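# Carry a limp 5.7 kg robot arm to another desk

## Task

Move the unpowered spare robot arm (5.7 kg, joints swinging loosely) from the desk it sits on to the other desk and leave it lying there. At the end it must be motionless with every part inside the desk top, nothing past an edge. No part may drop freely more than a few centimetres at any point. The robot must release it and back away, must not tip over or finish leaning, and the arm must stay in place without the robot supporting it.

## Robot and tools

ROBOT. A wheeled base with a column, a tilting head and two six-joint arms (left, right), each ending in a two-finger gripper. Folded, it measures 0.73 m long, 0.62 m wide, 1.88 m tall, with its front 0.40 m ahead of the column. The base drives forward/back and turns in place; it cannot move sideways. Shoulders are about 1.46 m up, 0.12 m ahead of the column and 0.23 m to either side. An empty hand reaches roughly 1 m from its shoulder and no lower than about 0.47 m above the floor, so the floor is out of reach.

FRAMES. Base frame: origin on the floor under the column, between the drive wheels; x ahead, y to the robot's left, z up. left_hand and right_hand are reported in it: the point where the fingers meet (tips 8 mm further on); the hand z axis runs along the fingers (quat_wxyz maps (0,0,1) onto that), its y axis along the opening. Odometry frame = base frame at the scene's start. base_odometry heading runs -3.142 to 3.142, left positive, and counts wheel turns, so slip looks like travel.

execute_actions. Argument "actions": a list holding one action or none (empty = just report). An action may contain:
- "base": exactly one of {"translate_m": d}, a relative drive from where the base last measured itself, metres, -3 to 3, forward positive; or {"rotate_rad": d}, a relative turn in place, radians, -3.2 to 3.2, counter-clockwise from above (left) positive.
- "joints": absolute targets keyed by name, in radians (grippers in metres). Ranges: head_tilt_rad -0.61 to 1.308 (0 level, positive looks down); left_/right_joint1_rad -2.879 to 2.879; joint2 0 to 3.141; joint3 0 to 3.019; joint4 -1.692 to 1.57; joint5 -1.57 to 1.57 (positive swings hand to robot's right); joint6 -2.094 to 2.094 (positive rolls clockwise seen from behind); left_gripper_m/right_gripper_m 0 (closed) to 0.093, the fingertip gap. Done tolerances: head 0.03, joints 1-6 0.045, 0.14, 0.09, 0.055, 0.03, 0.035, grippers 0.003.
- "speeds": optional caps for this action only, translate_m 0.05-0.8 m/s, rotate_rad 0.1-1 rad/s (defaults are the maxima). They do not slow arms. A base move needing over 8.667 s is refused; an action lasts at most 15 s.
Motions in one action start together. Anything omitted may keep pushing toward its previous target. Unknown keys or out-of-range values reject the call with no motion. "cameras": list from cam_head_left, cam_head_right, cam_left_wrist, cam_right_wrist, nav_camera, all; null/omitted = all, [] = none.

ARM GEOMETRY (approximate). With left joint1 at -1.57 (right at 1.57) and joints 5, 6 at 0, the arm lies in a forward vertical plane. Let a = j2 - 0.35, b = 1.05 + j2 - j3, c = b - j4 (c = 1.57 means fingers straight down). Hand ahead ≈ 0.12 + 0.39 sin a + 0.38 cos b + 0.25 cos c; up ≈ 1.46 + 0.39 cos a - 0.38 sin b - 0.25 sin c. Example: j2, j3, j4 = 0.93, 0.78, 0.14 gives 0.60 m ahead, 1.21 m up. Real hands sag lower and nearer the column by up to ~5 cm, ~12 cm under heavy or distant loads. Per-arm tested loads, fingers down: 3.2 kg near 0.4 m ahead at 0.65-1.2 m up; 2 kg out to 0.6 m; 1 kg out to 0.8 m. A gripper holds roughly 2-6 kg. The 5.7 kg arm therefore needs both arms sharing the weight, held close to the body with fingers steep. Gripping: command an opening smaller than the object; "off_target" is then normal, and a reading staying 0.002 m or more above target means something is held. Fingers 7 cm long; gripper body 10 x 7 cm. Small target changes (under ~0.03 rad, 0.08 for joints 2-3) may not move a joint. For gentle contact step about 0.05 rad per call from your last target.

RESULTS. base_status and joint_status: "done", "off_target" (resting short, may still push), "contact_stop" (base only; wheel stalled, back off 0.05 m before retrying or turning), "time_out", "not_followed" with "joint command not followed" and a "cause:" line when a self-collision check withholds arm targets (back each moved joint off by at least 0.05 rad, or move the other arm away). on_its_own lists what was not commanded; "held at" is a held target. turned_by_wheels vs turned_by_imu differing by over ~4 % and at least 0.05 rad means slip or collision. base_tilt in degrees (forward, right). motor_effort: wheel motors in percent, bracket = peak. wheel_motors_off = 1 after ~3 s of hard base pushing (2 s cutoff, base not holding). Motor temperatures per arm joint; MOTOR HOT from 85 °C, at 100 °C that arm drops everything (OVER-TEMPERATURE FAULT). A blocked arm keeps pushing; resend its reported positions to relax it, though a loaded arm then sinks somewhat. If a call reports a stop, later calls in the same reply are skipped.

OTHER TOOLS. wait: "seconds" 0-10, no new command. zoom_image: "camera" name and "region" [x0, y0, x1, y1] pixels from the top-left, at most 504 x 504. read_manual: optional "section" ("licences"), returns URDF licence texts only. finished_scene: "scene" = current scene number; ends it irreversibly after the robot holds its last command.

CAMERAS. Head cameras ~1.5 m up, looking down by about head_tilt_rad. Wrist fisheye cameras sit 0.10 m behind the fingertips, looking along the fingers tilted toward the hand's +x; closed tips end at image centre. nav_camera is at the base front, 0.23 m up, looking ahead.

AVOID. Dropping or letting the limp arm's links swing down freely; arms striking or pressing each other (can end the run); driving the base hard into desks (a top 0.30-1.20 m high can slide over the base housing and hit the column); tipping or leaving the robot leaning; overheating by long heavy holds; leaving the load only propped up by the robot.

Each tool is called after ">>>" by a JSON object that holds its "name" and its "arguments", one argument or row to a line.

## Session

>>> {"name": "execute_actions", "arguments": {
  "actions": []
}}

Scene clock: 0.00 s.
Motor temperatures (°C, as the motors report them): left_arm=[25 26 25 24 24 23] | right_arm=[23 23 24 25 24 24]
base_odometry: x=+0.000 y=+0.000 heading=+0.000 (m, m, rad; odometry frame)
turned_by_wheels: +0.000 (rad since the last result)
turned_by_imu: +0.000 (rad since the last result)
base_tilt: forward=-0.2 right=-0.5 (deg)
base_status: not commanded
joint_positions: head_tilt_rad=+0.882 left_joint1_rad=-1.556 left_joint2_rad=+0.914 left_joint3_rad=+0.409 left_joint4_rad=-0.979 left_joint5_rad=+0.025 left_joint6_rad=+0.024 left_gripper_m=+0.094 right_joint1_rad=+1.581 right_joint2_rad=+0.870 right_joint3_rad=+0.414 right_joint4_rad=-0.942 right_joint5_rad=+0.017 right_joint6_rad=+0.061 right_gripper_m=+0.094
joint_status: not commanded
wheel_motors_off: 0
motor_effort: left_wheel=+0 right_wheel=+0 (%)
left_hand: x=+0.1366 y=+0.2233 z=+1.2578 quat_wxyz=(+0.462, +0.001, -0.887, +0.012) (m; base frame)
right_hand: x=+0.1538 y=-0.2262 z=+1.2507 quat_wxyz=(+0.423, -0.020, -0.906, +0.018) (m; base frame)
pictures: cam_head_left, cam_head_right, cam_left_wrist, cam_right_wrist, nav_camera
Images, in order (width x height): cam_head_left 504x504, cam_head_right 504x504, cam_left_wrist 616x616, cam_right_wrist 616x616, nav_camera 504x504.

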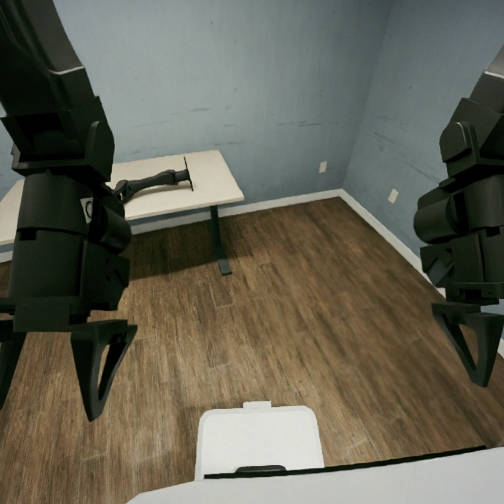

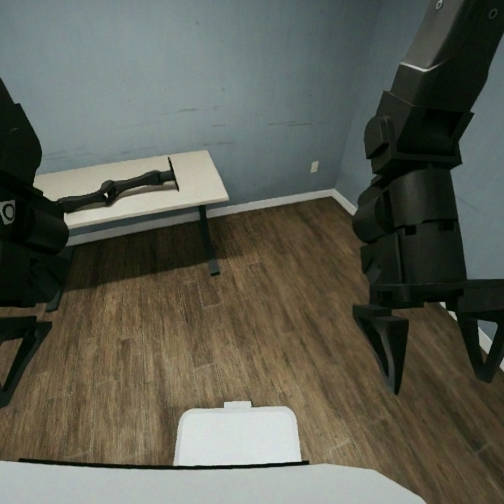

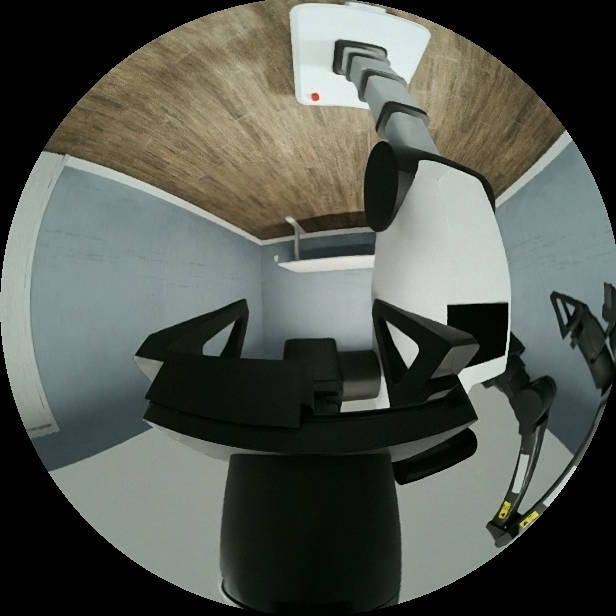

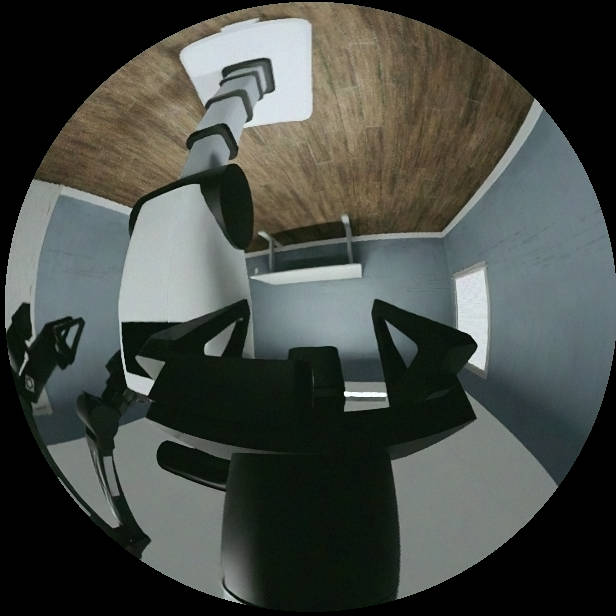

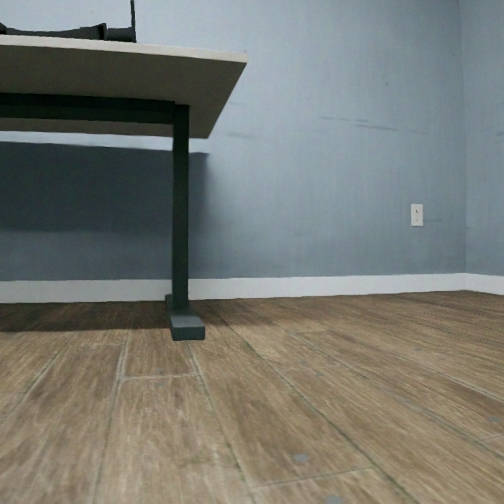

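>>> {"name": "zoom_image", "arguments": {
  "camera": "cam_head_right",
  "region": [30, 130, 250, 290]
}}

>>> {"name": "zoom_image", "arguments": {
  "camera": "cam_head_left",
  "region": [0, 130, 260, 290]
}}

Region (30, 130, 250, 290) of cam_head_right's 504x504 image, scaled by 2.291, with more detail than that image has; it fills the top 367 rows of this view, and the rest is white.

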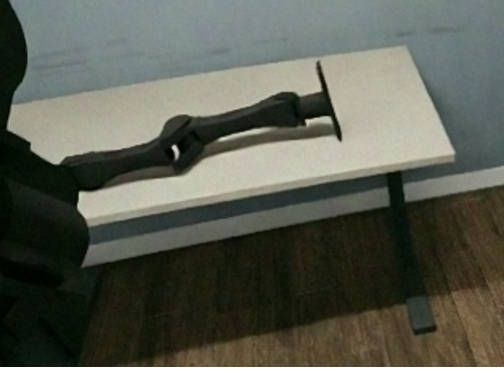

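Region (0, 130, 260, 290) of cam_head_left's 504x504 image, scaled by 1.938, with more detail than that image has; it fills the top 310 rows of this view, and the rest is white.

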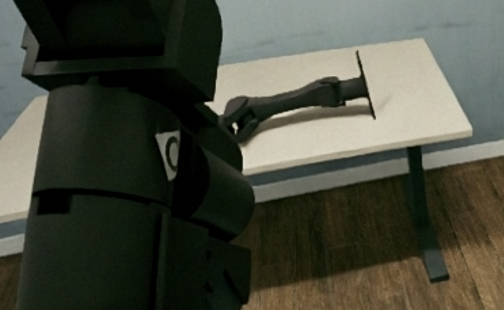

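>>> {"name": "execute_actions", "arguments": {
  "actions": [
    {"base": {"rotate_rad": 0.7}, "joints": {"head_tilt_rad": 0.7}}
  ],
  "cameras": ["cam_head_left", "cam_head_right"]
}}

Scene clock: 3.13 s.
Motor temperatures (°C, as the motors report them): left_arm=[25 26 25 24 24 23] | right_arm=[23 24 24 25 24 24]
base_odometry: x=+0.000 y=+0.000 heading=+0.699 (m, m, rad; odometry frame)
turned_by_wheels: +0.699 (rad since the last result)
turned_by_imu: +0.699 (rad since the last result)
base_tilt: forward=-0.2 right=-0.3 (deg)
base_status: done
joint_positions: head_tilt_rad=+0.717 left_joint1_rad=-1.556 left_joint2_rad=+0.914 left_joint3_rad=+0.409 left_joint4_rad=-0.979 left_joint5_rad=+0.025 left_joint6_rad=+0.024 left_gripper_m=+0.094 right_joint1_rad=+1.581 right_joint2_rad=+0.870 right_joint3_rad=+0.414 right_joint4_rad=-0.942 right_joint5_rad=+0.017 right_joint6_rad=+0.061 right_gripper_m=+0.094
joint_status: all done
wheel_motors_off: 0
motor_effort: left_wheel=-4(40) right_wheel=+3(35) (%)
left_hand: x=+0.1366 y=+0.2233 z=+1.2578 quat_wxyz=(+0.462, +0.001, -0.887, +0.012) (m; base frame)
right_hand: x=+0.1538 y=-0.2262 z=+1.2507 quat_wxyz=(+0.423, -0.020, -0.906, +0.018) (m; base frame)
pictures: cam_head_left, cam_head_right
camera_calibration (this result's frames):
cam_head_left: T_world_to_cam=[[-0.0493669, -0.99874, -0.00903995, 0.0697814], [-0.590451, 0.0364832, -0.806248, 1.25726], [0.805562, -0.0344643, -0.591508, 0.803868], [0, 0, 0, 1]] pos_world=[0.0982294, 0.0515294, 1.48979]
cam_head_right: T_world_to_cam=[[-0.0488303, -0.998611, 0.0197798, -0.0669053], [-0.593372, 0.0130735, -0.804822, 1.25585], [0.803446, -0.0510365, -0.593187, 0.803601], [0, 0, 0, 1]] pos_world=[0.0962716, -0.0422178, 1.48875]
Images, in order (width x height): cam_head_left 504x504, cam_head_right 504x504.

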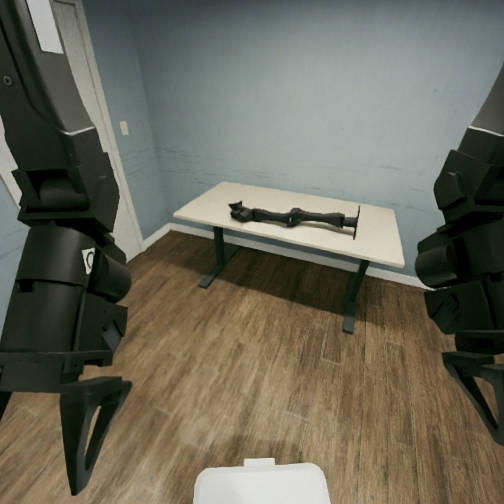

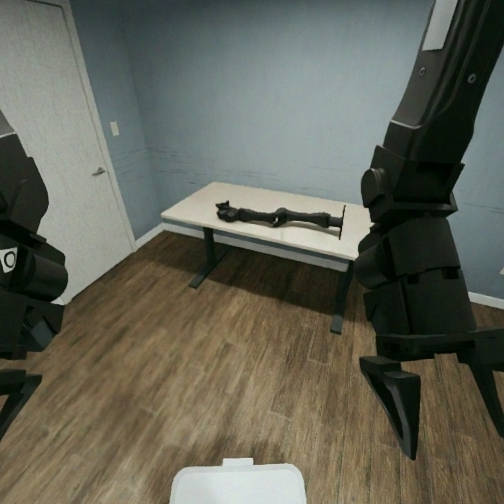

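>>> {"name": "zoom_image", "arguments": {
  "camera": "cam_head_left",
  "region": [210, 180, 380, 260]
}}

Region (210, 180, 380, 260) of cam_head_left's 504x504 image, scaled by 2.965, with more detail than that image has; it fills the top 237 rows of this view, and the rest is white.

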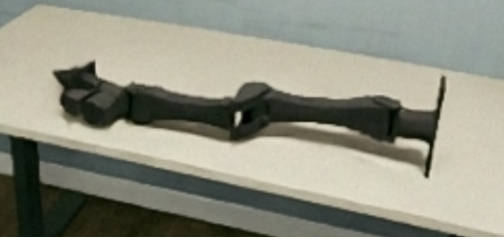

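>>> {"name": "execute_actions", "arguments": {
  "actions": [
    {"base": {"translate_m": 0.8}, "joints": {"head_tilt_rad": 0.95}}
  ],
  "cameras": []
}}

>>> {"name": "execute_actions", "arguments": {
  "actions": [
    {"base": {"rotate_rad": -0.475}}
  ],
  "cameras": ["cam_head_left", "cam_head_right"]
}}

Scene clock: 6.30 s.
Motor temperatures (°C, as the motors report them): left_arm=[25 26 25 24 24 23] | right_arm=[23 24 24 25 24 24]
base_odometry: x=+0.612 y=+0.515 heading=+0.699 (m, m, rad; odometry frame)
turned_by_wheels: +0.000 (rad since the last result)
turned_by_imu: -0.001 (rad since the last result)
base_tilt: forward=-0.2 right=-0.4 (deg)
base_status: done
joint_positions: head_tilt_rad=+0.951 left_joint1_rad=-1.556 left_joint2_rad=+0.914 left_joint3_rad=+0.411 left_joint4_rad=-0.979 left_joint5_rad=+0.025 left_joint6_rad=+0.024 left_gripper_m=+0.094 right_joint1_rad=+1.581 right_joint2_rad=+0.870 right_joint3_rad=+0.416 right_joint4_rad=-0.942 right_joint5_rad=+0.017 right_joint6_rad=+0.061 right_gripper_m=+0.094
joint_status: all done
wheel_motors_off: 0
motor_effort: left_wheel=-1(33) right_wheel=+1(57) (%)
left_hand: x=+0.1376 y=+0.2233 z=+1.2575 quat_wxyz=(+0.461, +0.001, -0.887, +0.012) (m; base frame)
right_hand: x=+0.1546 y=-0.2262 z=+1.2504 quat_wxyz=(+0.422, -0.020, -0.906, +0.018) (m; base frame)
pictures: none
No camera images: the call's "cameras" was empty. Leave "cameras" out to get every camera's image.

Scene clock: 8.13 s.
Motor temperatures (°C, as the motors report them): left_arm=[25 26 25 24 24 23] | right_arm=[23 24 24 25 24 24]
base_odometry: x=+0.612 y=+0.515 heading=+0.225 (m, m, rad; odometry frame)
turned_by_wheels: -0.474 (rad since the last result)
turned_by_imu: -0.473 (rad since the last result)
base_tilt: forward=-0.2 right=-0.5 (deg)
base_status: done
joint_positions: head_tilt_rad=+0.951 left_joint1_rad=-1.556 left_joint2_rad=+0.914 left_joint3_rad=+0.410 left_joint4_rad=-0.979 left_joint5_rad=+0.025 left_joint6_rad=+0.024 left_gripper_m=+0.094 right_joint1_rad=+1.581 right_joint2_rad=+0.870 right_joint3_rad=+0.416 right_joint4_rad=-0.942 right_joint5_rad=+0.017 right_joint6_rad=+0.061 right_gripper_m=+0.094
joint_status: not commanded
wheel_motors_off: 0
motor_effort: left_wheel=+4(26) right_wheel=-4(42) (%)
left_hand: x=+0.1372 y=+0.2233 z=+1.2576 quat_wxyz=(+0.461, +0.001, -0.887, +0.012) (m; base frame)
right_hand: x=+0.1546 y=-0.2262 z=+1.2504 quat_wxyz=(+0.422, -0.020, -0.906, +0.018) (m; base frame)
pictures: cam_head_left, cam_head_right
camera_calibration (this result's frames):
cam_head_left: T_world_to_cam=[[-0.0501164, -0.99874, 0.00267495, 0.0517779], [-0.761587, 0.0364832, -0.647036, 1.02063], [0.646123, -0.0344643, -0.762455, 1.0751], [0, 0, 0, 1]] pos_world=[0.0852461, 0.0515294, 1.47996]
cam_head_right: T_world_to_cam=[[-0.0428999, -0.998611, 0.0305818, -0.0838368], [-0.764096, 0.0130735, -0.64497, 1.01822], [0.643674, -0.0510365, -0.763596, 1.07402], [0, 0, 0, 1]] pos_world=[0.0830999, -0.0422178, 1.4794]
Images, in order (width x height): cam_head_left 504x504, cam_head_right 504x504.

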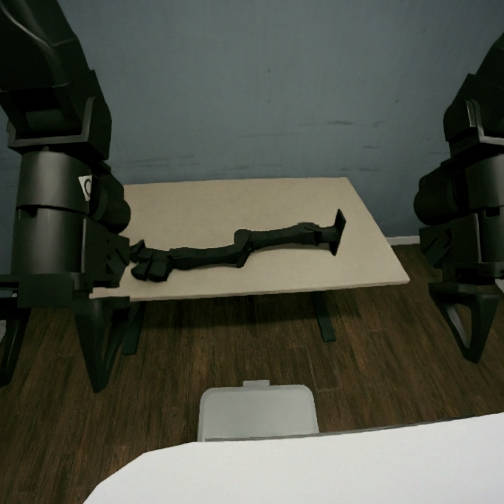

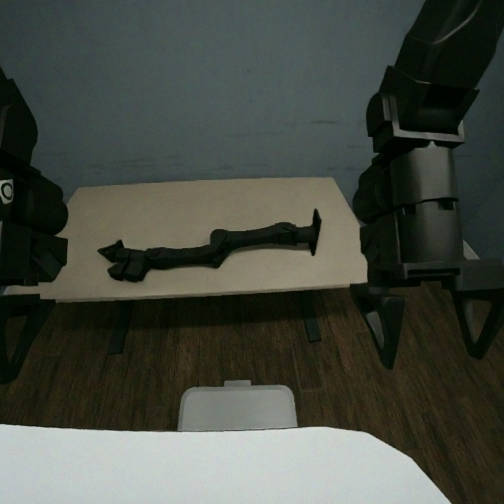

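>>> {"name": "zoom_image", "arguments": {
  "camera": "cam_head_right",
  "region": [80, 190, 220, 310]
}}

>>> {"name": "zoom_image", "arguments": {
  "camera": "cam_head_right",
  "region": [200, 190, 340, 310]
}}

Region (80, 190, 220, 310) of cam_head_right's 504x504 image, scaled by 3.600, with more detail than that image has; it fills the top 432 rows of this view, and the rest is white.

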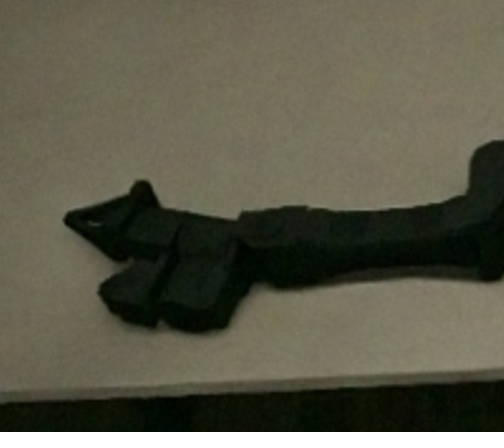

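Region (200, 190, 340, 310) of cam_head_right's 504x504 image, scaled by 3.600, with more detail than that image has; it fills the top 432 rows of this view, and the rest is white.

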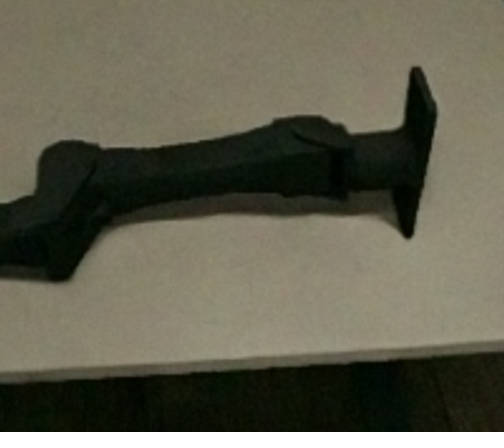

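>>> {"name": "execute_actions", "arguments": {
  "actions": [
    {"base": {"translate_m": 0.33}, "joints": {"head_tilt_rad": 1.2, "left_joint1_rad": -1.57, "left_joint2_rad": 1.66, "left_joint3_rad": 0.75, "left_joint4_rad": 0.42, "left_joint5_rad": 0, "left_joint6_rad": 1.57, "right_joint1_rad": 1.6, "right_joint2_rad": 1.58, "right_joint3_rad": 0.93, "right_joint4_rad": 0.15, "right_joint5_rad": 0, "right_joint6_rad": -1.57}}
  ],
  "cameras": ["cam_head_left", "cam_head_right", "cam_left_wrist", "cam_right_wrist"]
}}

Scene clock: 11.43 s.
Motor temperatures (°C, as the motors report them): left_arm=[25 26 25 24 24 23] | right_arm=[23 24 24 25 24 24]
base_odometry: x=+0.934 y=+0.588 heading=+0.225 (m, m, rad; odometry frame)
turned_by_wheels: +0.000 (rad since the last result)
turned_by_imu: +0.000 (rad since the last result)
base_tilt: forward=-0.2 right=-0.5 (deg)
base_status: done
joint_positions: head_tilt_rad=+1.198 left_joint1_rad=-1.562 left_joint2_rad=+1.662 left_joint3_rad=+0.758 left_joint4_rad=+0.416 left_joint5_rad=+0.002 left_joint6_rad=+1.553 left_gripper_m=+0.094 right_joint1_rad=+1.595 right_joint2_rad=+1.584 right_joint3_rad=+0.932 right_joint4_rad=+0.142 right_joint5_rad=+0.004 right_joint6_rad=-1.560 right_gripper_m=+0.094
joint_status: all done
wheel_motors_off: 0
motor_effort: left_wheel=+0(50) right_wheel=+0(40) (%)
left_hand: x=+0.3630 y=+0.2294 z=+0.9527 quat_wxyz=(-0.011, -0.699, -0.715, -0.015) (m; base frame)
right_hand: x=+0.4414 y=-0.2110 z=+0.9574 quat_wxyz=(-0.011, +0.708, -0.707, -0.002) (m; base frame)
pictures: cam_head_left, cam_head_right, cam_left_wrist, cam_right_wrist
camera_calibration (this result's frames):
cam_head_left: T_world_to_cam=[[-0.0479383, -0.99874, 0.0148569, 0.0329088], [-0.896761, 0.0364832, -0.441009, 0.710106], [0.439911, -0.0344643, -0.89738, 1.29319], [0, 0, 0, 1]] pos_world=[0.0694827, 0.0515294, 1.47316]
cam_head_right: T_world_to_cam=[[-0.0341125, -0.998611, 0.0401495, -0.0990104], [-0.898689, 0.0130735, -0.438392, 0.706816], [0.437258, -0.0510365, -0.897887, 1.29115], [0, 0, 0, 1]] pos_world=[0.0672651, -0.0422178, 1.47314]
cam_left_wrist: T_world_to_cam=[[-0.998804, -0.015255, -0.0464497, 0.40986], [-0.0399909, 0.801465, 0.596703, -0.733143], [0.0281251, 0.597847, -0.801117, 0.738954], [0, 0, 0, 1]] pos_world=[0.359267, 0.152061, 1.04849]
cam_right_wrist: T_world_to_cam=[[0.999886, -0.00927497, 0.011935, -0.450677], [-0.0144362, -0.819987, 0.5722, -0.706662], [0.00447943, -0.572307, -0.820027, 0.783335], [0, 0, 0, 1]] pos_world=[0.436915, -0.135326, 1.05209]
Images, in order (width x height): cam_head_left 504x504, cam_head_right 504x504, cam_left_wrist 616x616, cam_right_wrist 616x616.

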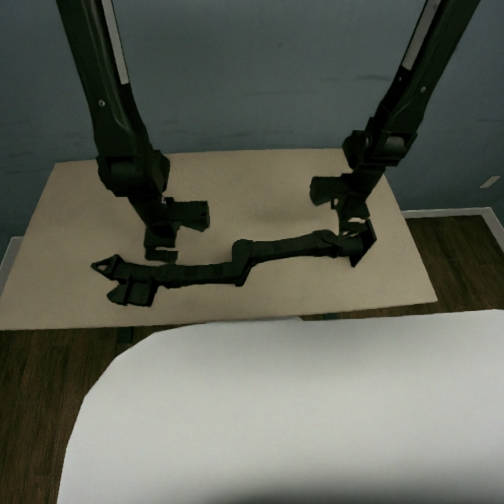

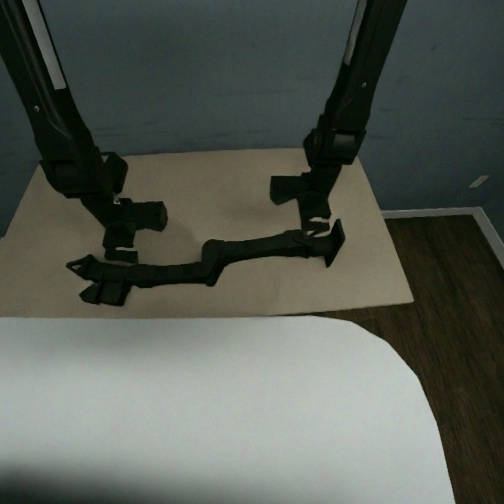

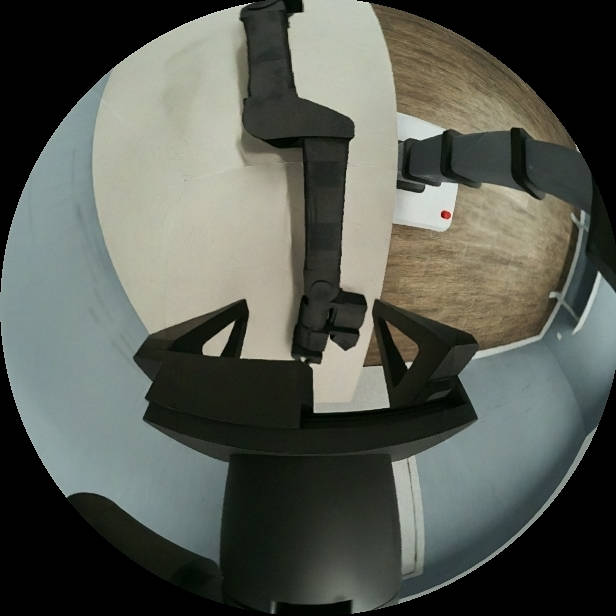

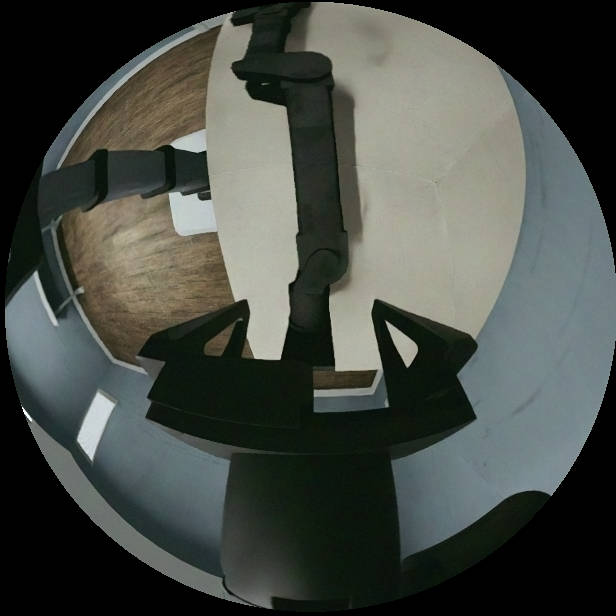

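>>> {"name": "zoom_image", "arguments": {
  "camera": "cam_right_wrist",
  "region": [200, 0, 450, 400]
}}

>>> {"name": "zoom_image", "arguments": {
  "camera": "cam_left_wrist",
  "region": [200, 80, 450, 400]
}}

Region (200, 0, 450, 400) of cam_right_wrist's 616x616 image, scaled by 1.260, with more detail than that image has; it fills the left 315 columns of this view, and the rest is white.

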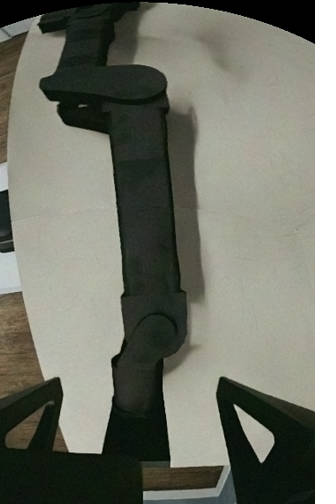

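Region (200, 80, 450, 400) of cam_left_wrist's 616x616 image, scaled by 1.575, with more detail than that image has; it fills the left 394 columns of this view, and the rest is white.

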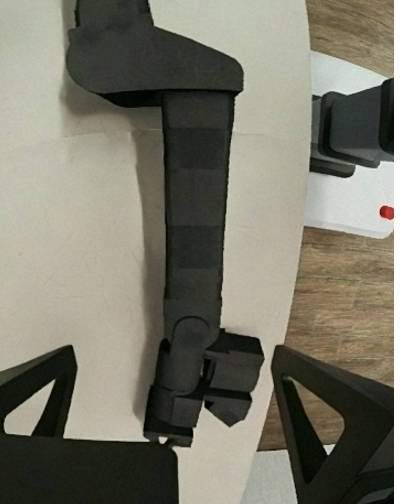

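>>> {"name": "zoom_image", "arguments": {
  "camera": "cam_head_right",
  "region": [260, 170, 380, 290]
}}

>>> {"name": "zoom_image", "arguments": {
  "camera": "cam_head_left",
  "region": [80, 200, 220, 320]
}}

Region (260, 170, 380, 290) of cam_head_right's 504x504 image, scaled by 4.200, with more detail than that image has.

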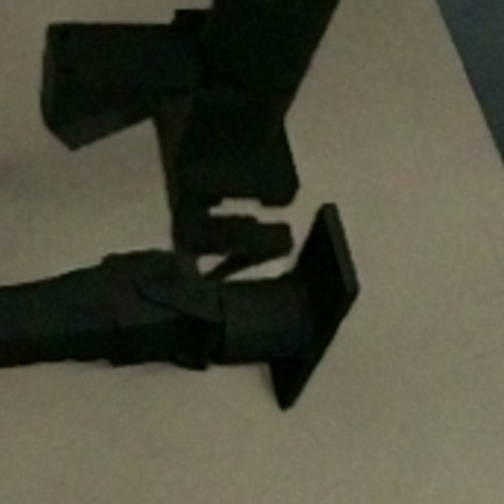

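Region (80, 200, 220, 320) of cam_head_left's 504x504 image, scaled by 3.600, with more detail than that image has; it fills the top 432 rows of this view, and the rest is white.

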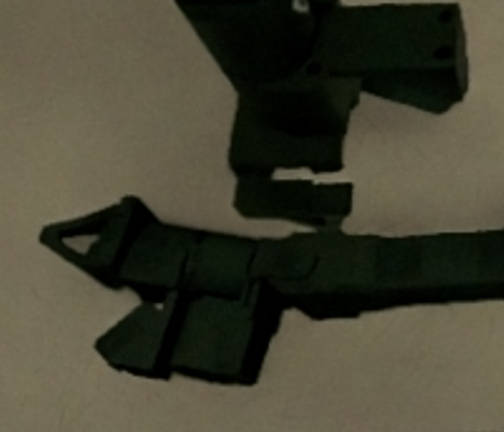

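>>> {"name": "execute_actions", "arguments": {
  "actions": [
    {"joints": {"left_joint1_rad": -1.555, "left_joint2_rad": 1.925, "left_joint3_rad": 0.969, "left_joint4_rad": 0.432, "left_joint5_rad": 0, "left_joint6_rad": 1.58, "right_joint1_rad": 1.70, "right_joint2_rad": 1.765, "right_joint3_rad": 1.103, "right_joint4_rad": 0.138, "right_joint5_rad": 0.113, "right_joint6_rad": -1.58}}
  ],
  "cameras": ["cam_head_left", "cam_left_wrist", "cam_right_wrist"]
}}

Scene clock: 14.43 s.
Motor temperatures (°C, as the motors report them): left_arm=[25 26 25 24 24 23] | right_arm=[23 24 24 25 24 24]
base_odometry: x=+0.934 y=+0.588 heading=+0.225 (m, m, rad; odometry frame)
turned_by_wheels: +0.000 (rad since the last result)
turned_by_imu: +0.000 (rad since the last result)
base_tilt: forward=-0.1 right=-0.5 (deg)
base_status: not commanded
joint_positions: head_tilt_rad=+1.198 left_joint1_rad=-1.562 left_joint2_rad=+1.934 left_joint3_rad=+0.975 left_joint4_rad=+0.428 left_joint5_rad=+0.002 left_joint6_rad=+1.564 left_gripper_m=+0.094 right_joint1_rad=+1.705 right_joint2_rad=+1.771 right_joint3_rad=+1.104 right_joint4_rad=+0.142 right_joint5_rad=+0.109 right_joint6_rad=-1.570 right_gripper_m=+0.094
joint_status: all done
wheel_motors_off: 0
motor_effort: left_wheel=-1(2) right_wheel=+1(2) (%)
left_hand: x=+0.3452 y=+0.2302 z=+0.8574 quat_wxyz=(+0.005, -0.703, -0.711, +0.001) (m; base frame)
right_hand: x=+0.4477 y=-0.1534 z=+0.8924 quat_wxyz=(-0.003, +0.730, -0.683, -0.002) (m; base frame)
pictures: cam_head_left, cam_left_wrist, cam_right_wrist
camera_calibration (this result's frames):
cam_head_left: T_world_to_cam=[[-0.0479383, -0.99874, 0.0148569, 0.0329088], [-0.896761, 0.0364832, -0.441009, 0.710106], [0.439911, -0.0344643, -0.89738, 1.29319], [0, 0, 0, 1]] pos_world=[0.0694827, 0.0515294, 1.47316]
cam_left_wrist: T_world_to_cam=[[-0.999984, -0.00491843, -0.00291951, 0.348395], [-0.00568799, 0.801503, 0.597963, -0.690483], [-0.00060104, 0.59797, -0.801518, 0.672863], [0, 0, 0, 1]] pos_world=[0.344866, 0.152786, 0.953213]
cam_right_wrist: T_world_to_cam=[[0.998437, 0.0558598, 0.001522, -0.435687], [0.0446026, -0.813044, 0.580491, -0.654878], [0.0336635, -0.579516, -0.814265, 0.743745], [0, 0, 0, 1]] pos_world=[0.439178, -0.0770958, 0.98642]
Images, in order (width x height): cam_head_left 504x504, cam_left_wrist 616x616, cam_right_wrist 616x616.

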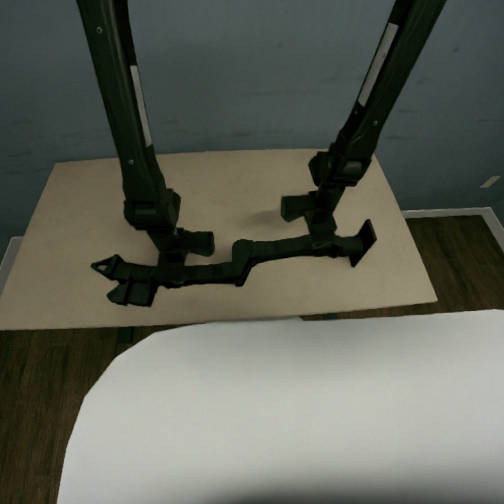

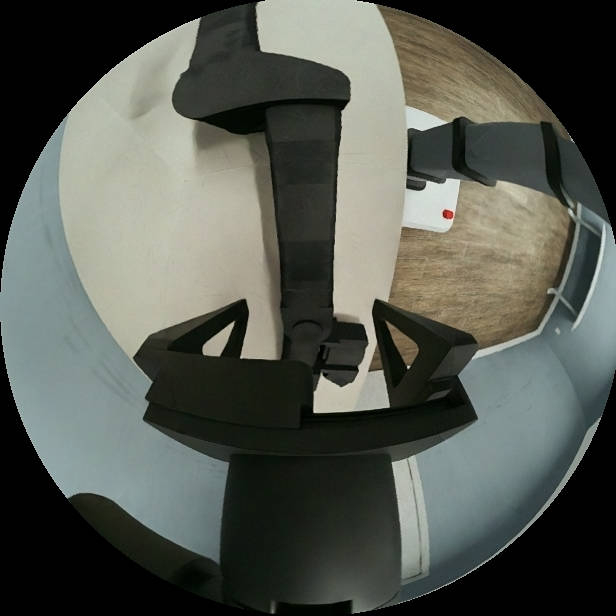

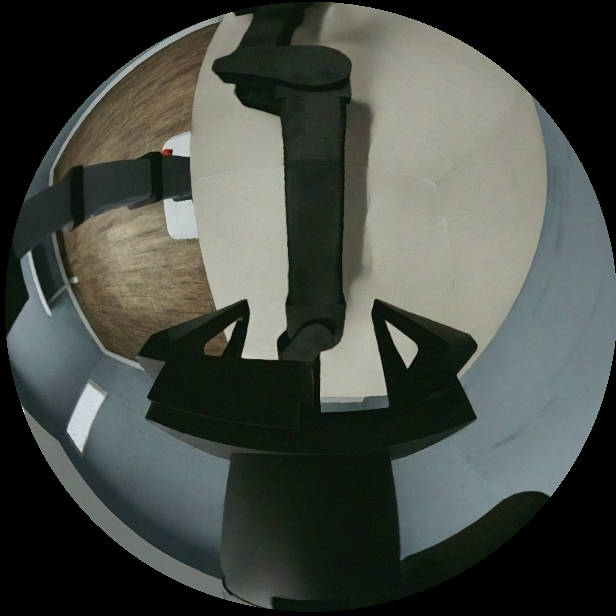

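>>> {"name": "zoom_image", "arguments": {
  "camera": "cam_left_wrist",
  "region": [230, 200, 410, 400]
}}

>>> {"name": "zoom_image", "arguments": {
  "camera": "cam_right_wrist",
  "region": [230, 200, 410, 400]
}}

Region (230, 200, 410, 400) of cam_left_wrist's 616x616 image, scaled by 2.520, with more detail than that image has; it fills the left 454 columns of this view, and the rest is white.

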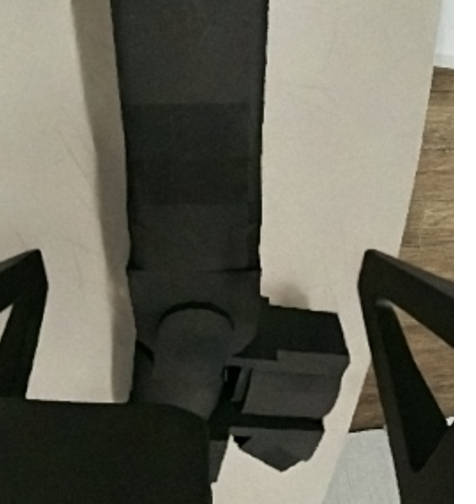

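Region (230, 200, 410, 400) of cam_right_wrist's 616x616 image, scaled by 2.520, with more detail than that image has; it fills the left 454 columns of this view, and the rest is white.

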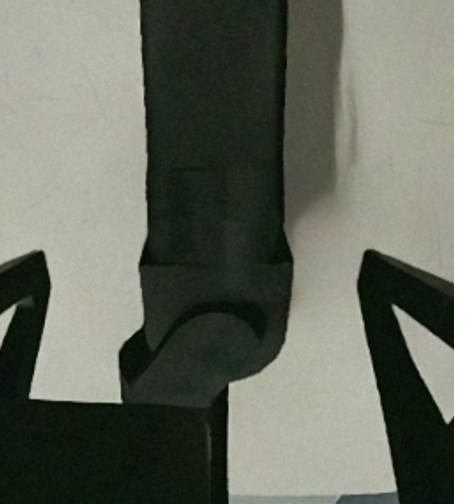

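>>> {"name": "execute_actions", "arguments": {
  "actions": [
    {"joints": {"left_joint2_rad": 2.035, "left_joint3_rad": 1.10, "left_joint4_rad": 0.415, "right_joint2_rad": 1.89, "right_joint3_rad": 1.235, "right_joint4_rad": 0.138}}
  ],
  "cameras": ["cam_left_wrist", "cam_right_wrist"]
}}

Scene clock: 15.87 s.
Motor temperatures (°C, as the motors report them): left_arm=[25 26 25 24 24 23] | right_arm=[23 24 24 25 24 24]
base_odometry: x=+0.934 y=+0.588 heading=+0.225 (m, m, rad; odometry frame)
turned_by_wheels: +0.000 (rad since the last result)
turned_by_imu: +0.000 (rad since the last result)
base_tilt: forward=-0.1 right=-0.4 (deg)
base_status: not commanded
joint_positions: head_tilt_rad=+1.198 left_joint1_rad=-1.562 left_joint2_rad=+2.029 left_joint3_rad=+1.109 left_joint4_rad=+0.419 left_joint5_rad=+0.002 left_joint6_rad=+1.564 left_gripper_m=+0.094 right_joint1_rad=+1.705 right_joint2_rad=+1.888 right_joint3_rad=+1.236 right_joint4_rad=+0.142 right_joint5_rad=+0.109 right_joint6_rad=-1.570 right_gripper_m=+0.094
joint_status: all done
wheel_motors_off: 0
motor_effort: left_wheel=-1(2) right_wheel=+0(1) (%)
left_hand: x=+0.3640 y=+0.2306 z=+0.8150 quat_wxyz=(-0.006, -0.703, -0.711, -0.010) (m; base frame)
right_hand: x=+0.4611 y=-0.1471 z=+0.8471 quat_wxyz=(-0.009, +0.730, -0.684, +0.003) (m; base frame)
pictures: cam_left_wrist, cam_right_wrist
camera_calibration (this result's frames):
cam_left_wrist: T_world_to_cam=[[-0.999443, -0.00467853, -0.0330491, 0.391347], [-0.0235138, 0.801425, 0.597633, -0.658624], [0.0236904, 0.598077, -0.801088, 0.629478], [0, 0, 0, 1]] pos_world=[0.360729, 0.153192, 0.910816]
cam_right_wrist: T_world_to_cam=[[0.998393, 0.0540361, 0.0170546, -0.462826], [0.0341295, -0.813725, 0.580248, -0.619198], [0.045232, -0.578733, -0.814261, 0.704798], [0, 0, 0, 1]] pos_world=[0.451336, -0.0709574, 0.941072]
Images, in order (width x height): cam_left_wrist 616x616, cam_right_wrist 616x616.

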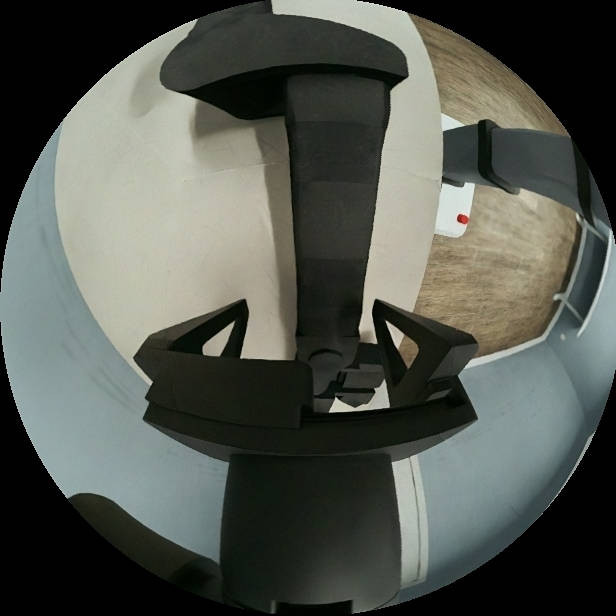

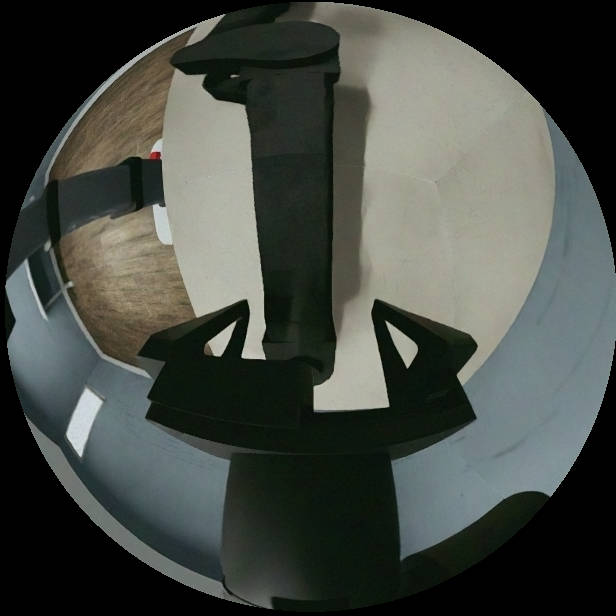

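>>> {"name": "execute_actions", "arguments": {
  "actions": [
    {"base": {"translate_m": -0.013}}
  ],
  "cameras": []
}}

Scene clock: 16.83 s.
Motor temperatures (°C, as the motors report them): left_arm=[25 27 25 24 24 23] | right_arm=[23 24 24 25 24 24]
base_odometry: x=+0.921 y=+0.586 heading=+0.225 (m, m, rad; odometry frame)
turned_by_wheels: +0.000 (rad since the last result)
turned_by_imu: +0.000 (rad since the last result)
base_tilt: forward=-0.2 right=-0.4 (deg)
base_status: done
joint_positions: head_tilt_rad=+1.199 left_joint1_rad=-1.562 left_joint2_rad=+2.029 left_joint3_rad=+1.106 left_joint4_rad=+0.419 left_joint5_rad=+0.002 left_joint6_rad=+1.564 left_gripper_m=+0.094 right_joint1_rad=+1.705 right_joint2_rad=+1.887 right_joint3_rad=+1.234 right_joint4_rad=+0.142 right_joint5_rad=+0.109 right_joint6_rad=-1.570 right_gripper_m=+0.094
joint_status: not commanded
wheel_motors_off: 0
motor_effort: left_wheel=+0(34) right_wheel=+0(35) (%)
left_hand: x=+0.3621 y=+0.2306 z=+0.8153 quat_wxyz=(-0.005, -0.703, -0.711, -0.009) (m; base frame)
right_hand: x=+0.4599 y=-0.1472 z=+0.8474 quat_wxyz=(-0.008, +0.730, -0.684, +0.003) (m; base frame)
pictures: none
No camera images: the call's "cameras" was empty. Leave "cameras" out to get every camera's image.

>>> {"name": "execute_actions", "arguments": {
  "actions": [
    {"joints": {"left_joint2_rad": 2.14, "left_joint3_rad": 1.23, "left_joint4_rad": 0.385, "right_joint2_rad": 2.02, "right_joint3_rad": 1.378, "right_joint4_rad": 0.118}}
  ],
  "cameras": ["cam_head_left", "cam_left_wrist", "cam_right_wrist"]
}}

Scene clock: 19.47 s.
Motor temperatures (°C, as the motors report them): left_arm=[25 27 25 24 24 23] | right_arm=[23 24 24 25 24 24]
base_odometry: x=+0.921 y=+0.586 heading=+0.225 (m, m, rad; odometry frame)
turned_by_wheels: +0.000 (rad since the last result)
turned_by_imu: +0.000 (rad since the last result)
base_tilt: forward=-0.2 right=-0.5 (deg)
base_status: not commanded
joint_positions: head_tilt_rad=+1.199 left_joint1_rad=-1.562 left_joint2_rad=+2.139 left_joint3_rad=+1.235 left_joint4_rad=+0.391 left_joint5_rad=+0.002 left_joint6_rad=+1.564 left_gripper_m=+0.094 right_joint1_rad=+1.705 right_joint2_rad=+2.022 right_joint3_rad=+1.378 right_joint4_rad=+0.127 right_joint5_rad=+0.109 right_joint6_rad=-1.570 right_gripper_m=+0.094
joint_status: all done
wheel_motors_off: 0
motor_effort: left_wheel=+0(1) right_wheel=-1(0) (%)
left_hand: x=+0.3601 y=+0.2309 z=+0.7709 quat_wxyz=(-0.002, -0.703, -0.711, -0.006) (m; base frame)
right_hand: x=+0.4604 y=-0.1411 z=+0.7957 quat_wxyz=(-0.007, +0.730, -0.683, +0.001) (m; base frame)
pictures: cam_head_left, cam_left_wrist, cam_right_wrist
camera_calibration (this result's frames):
cam_head_left: T_world_to_cam=[[-0.0479302, -0.99874, 0.0148831, 0.032868], [-0.897002, 0.0364832, -0.440518, 0.709362], [0.43942, -0.0344643, -0.89762, 1.29359], [0, 0, 0, 1]] pos_world=[0.0694461, 0.0515294, 1.47315]
cam_left_wrist: T_world_to_cam=[[-0.999755, -0.0047701, -0.0216096, 0.377291], [-0.0167458, 0.801454, 0.597822, -0.635195], [0.0144674, 0.598037, -0.801338, 0.597543], [0, 0, 0, 1]] pos_world=[0.357917, 0.153527, 0.866721]
cam_right_wrist: T_world_to_cam=[[0.99842, 0.0551751, 0.0106175, -0.456293], [0.0387801, -0.813428, 0.580372, -0.586625], [0.0406586, -0.579043, -0.814282, 0.66845], [0, 0, 0, 1]] pos_world=[0.451143, -0.0649398, 0.889613]
Images, in order (width x height): cam_head_left 504x504, cam_left_wrist 616x616, cam_right_wrist 616x616.

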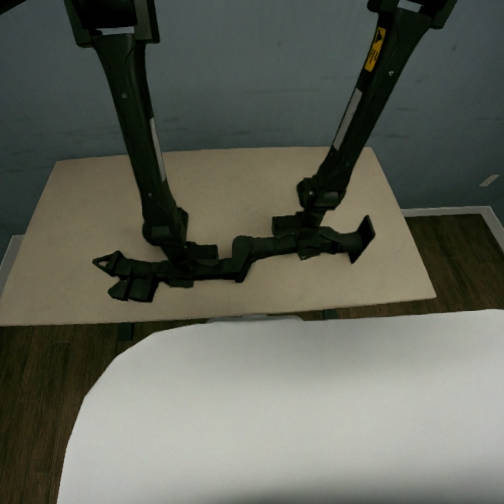

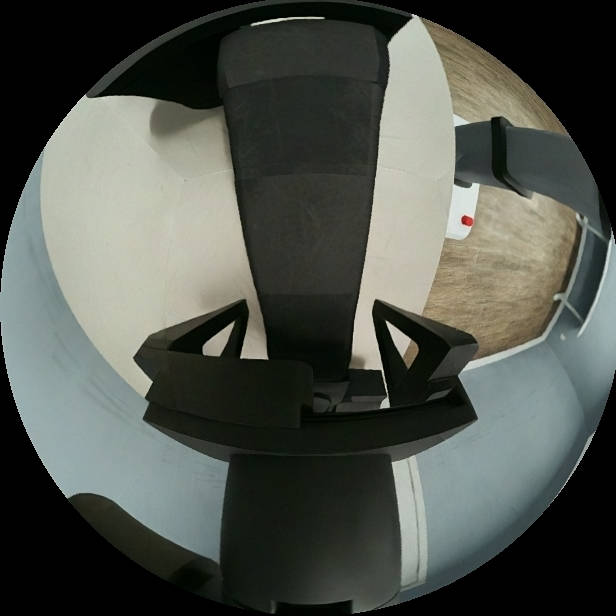

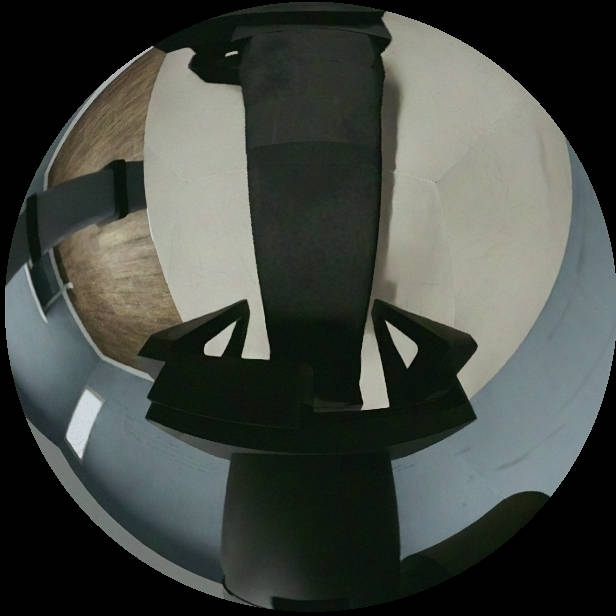

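>>> {"name": "execute_actions", "arguments": {
  "actions": [
    {"joints": {"left_joint2_rad": 2.17, "left_joint3_rad": 1.265, "left_joint4_rad": 0.38, "right_joint1_rad": 1.68, "right_joint2_rad": 2.05, "right_joint3_rad": 1.415, "right_joint4_rad": 0.11, "right_joint5_rad": 0.1}}
  ],
  "cameras": ["cam_left_wrist", "cam_right_wrist"]
}}

Scene clock: 20.33 s.
Motor temperatures (°C, as the motors report them): left_arm=[25 27 25 24 24 23] | right_arm=[23 24 24 25 24 24]
base_odometry: x=+0.921 y=+0.586 heading=+0.225 (m, m, rad; odometry frame)
turned_by_wheels: +0.000 (rad since the last result)
turned_by_imu: +0.000 (rad since the last result)
base_tilt: forward=-0.2 right=-0.4 (deg)
base_status: not commanded
joint_positions: head_tilt_rad=+1.199 left_joint1_rad=-1.562 left_joint2_rad=+2.156 left_joint3_rad=+1.269 left_joint4_rad=+0.387 left_joint5_rad=+0.002 left_joint6_rad=+1.564 left_gripper_m=+0.094 right_joint1_rad=+1.682 right_joint2_rad=+2.038 right_joint3_rad=+1.411 right_joint4_rad=+0.121 right_joint5_rad=+0.102 right_joint6_rad=-1.570 right_gripper_m=+0.094
joint_status: all done
wheel_motors_off: 0
motor_effort: left_wheel=+0(1) right_wheel=+1(0) (%)
left_hand: x=+0.3676 y=+0.2310 z=+0.7623 quat_wxyz=(-0.006, -0.703, -0.711, -0.011) (m; base frame)
right_hand: x=+0.4689 y=-0.1570 z=+0.7872 quat_wxyz=(-0.005, +0.726, -0.688, +0.009) (m; base frame)
pictures: cam_left_wrist, cam_right_wrist
camera_calibration (this result's frames):
cam_left_wrist: T_world_to_cam=[[-0.999391, -0.00466628, -0.0345741, 0.394343], [-0.0244161, 0.801421, 0.597602, -0.626984], [0.0249198, 0.598082, -0.801047, 0.586365], [0, 0, 0, 1]] pos_world=[0.364182, 0.153624, 0.858027]
cam_right_wrist: T_world_to_cam=[[0.998909, 0.0426539, 0.0190257, -0.472629], [0.0231482, -0.805955, 0.591524, -0.595236], [0.0405647, -0.590438, -0.806063, 0.643858], [0, 0, 0, 1]] pos_world=[0.459774, -0.0794153, 0.880078]
Images, in order (width x height): cam_left_wrist 616x616, cam_right_wrist 616x616.

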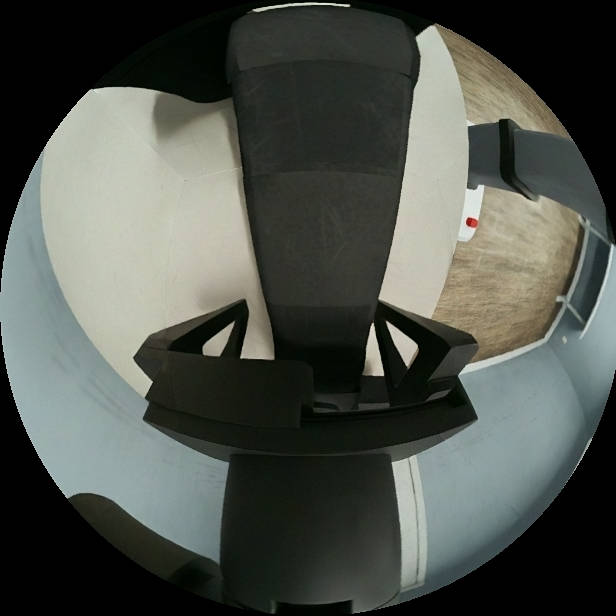

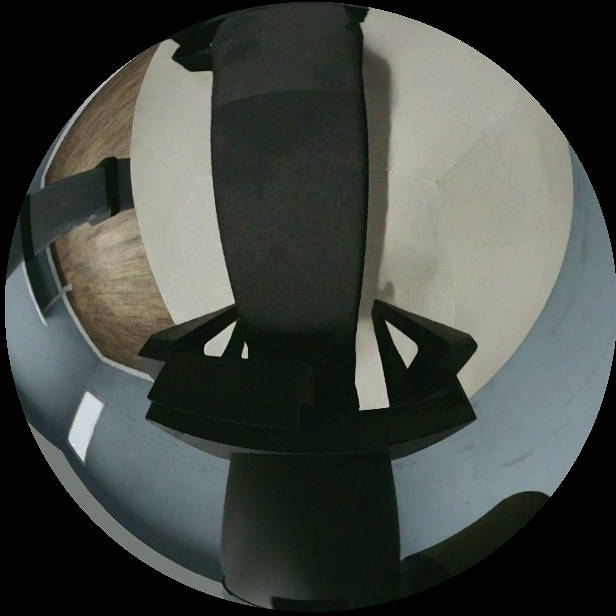

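>>> {"name": "execute_actions", "arguments": {
  "actions": [
    {"base": {"translate_m": -0.006}, "joints": {"right_joint1_rad": 1.705}}
  ],
  "cameras": ["cam_left_wrist", "cam_right_wrist"]
}}

Scene clock: 21.50 s.
Motor temperatures (°C, as the motors report them): left_arm=[25 27 25 24 24 23] | right_arm=[23 24 24 25 24 24]
base_odometry: x=+0.915 y=+0.584 heading=+0.225 (m, m, rad; odometry frame)
turned_by_wheels: +0.000 (rad since the last result)
turned_by_imu: +0.000 (rad since the last result)
base_tilt: forward=-0.2 right=-0.5 (deg)
base_status: done
joint_positions: head_tilt_rad=+1.200 left_joint1_rad=-1.562 left_joint2_rad=+2.161 left_joint3_rad=+1.269 left_joint4_rad=+0.386 left_joint5_rad=+0.002 left_joint6_rad=+1.564 left_gripper_m=+0.094 right_joint1_rad=+1.703 right_joint2_rad=+2.042 right_joint3_rad=+1.412 right_joint4_rad=+0.121 right_joint5_rad=+0.102 right_joint6_rad=-1.570 right_gripper_m=+0.094
joint_status: all done
wheel_motors_off: 0
motor_effort: left_wheel=+0(36) right_wheel=-1(36) (%)
left_hand: x=+0.3633 y=+0.2310 z=+0.7610 quat_wxyz=(-0.004, -0.703, -0.711, -0.008) (m; base frame)
right_hand: x=+0.4662 y=-0.1402 z=+0.7873 quat_wxyz=(-0.011, +0.729, -0.684, +0.002) (m; base frame)
pictures: cam_left_wrist, cam_right_wrist
camera_calibration (this result's frames):
cam_left_wrist: T_world_to_cam=[[-0.999615, -0.00472439, -0.0273298, 0.384569], [-0.0201301, 0.80144, 0.597737, -0.628001], [0.0190792, 0.598057, -0.801226, 0.587744], [0, 0, 0, 1]] pos_world=[0.360566, 0.153617, 0.856805]
cam_right_wrist: T_world_to_cam=[[0.998421, 0.0534535, 0.0172757, -0.467552], [0.0337441, -0.816539, 0.576303, -0.576088], [0.0449117, -0.57481, -0.817053, 0.662793], [0, 0, 0, 1]] pos_world=[0.456486, -0.0644262, 0.881616]
Images, in order (width x height): cam_left_wrist 616x616, cam_right_wrist 616x616.

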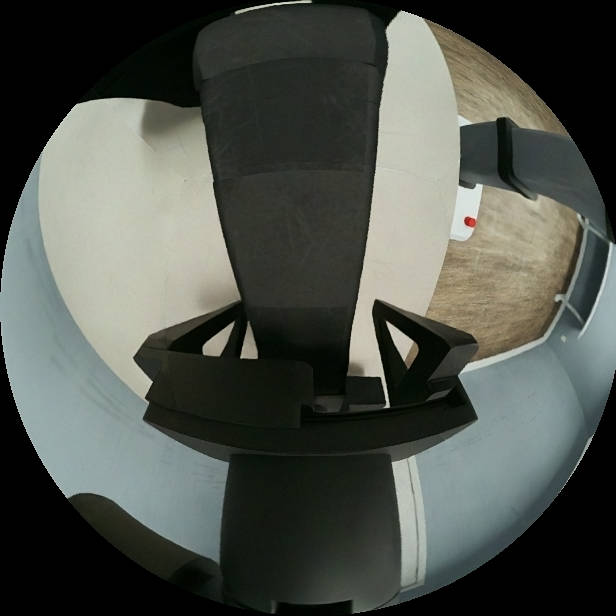

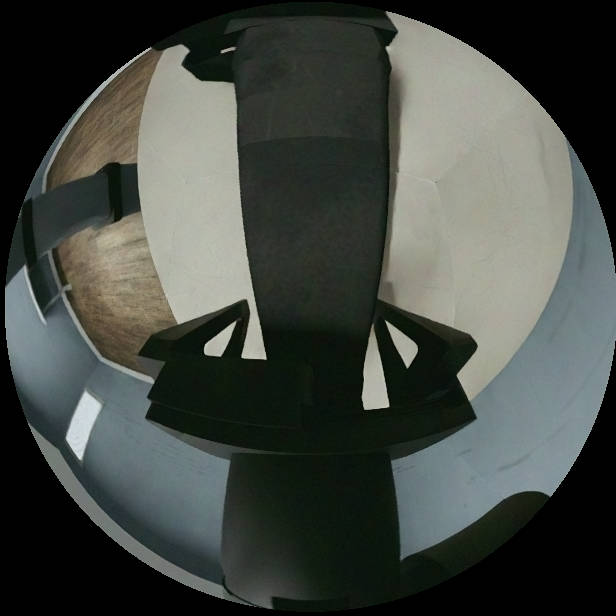

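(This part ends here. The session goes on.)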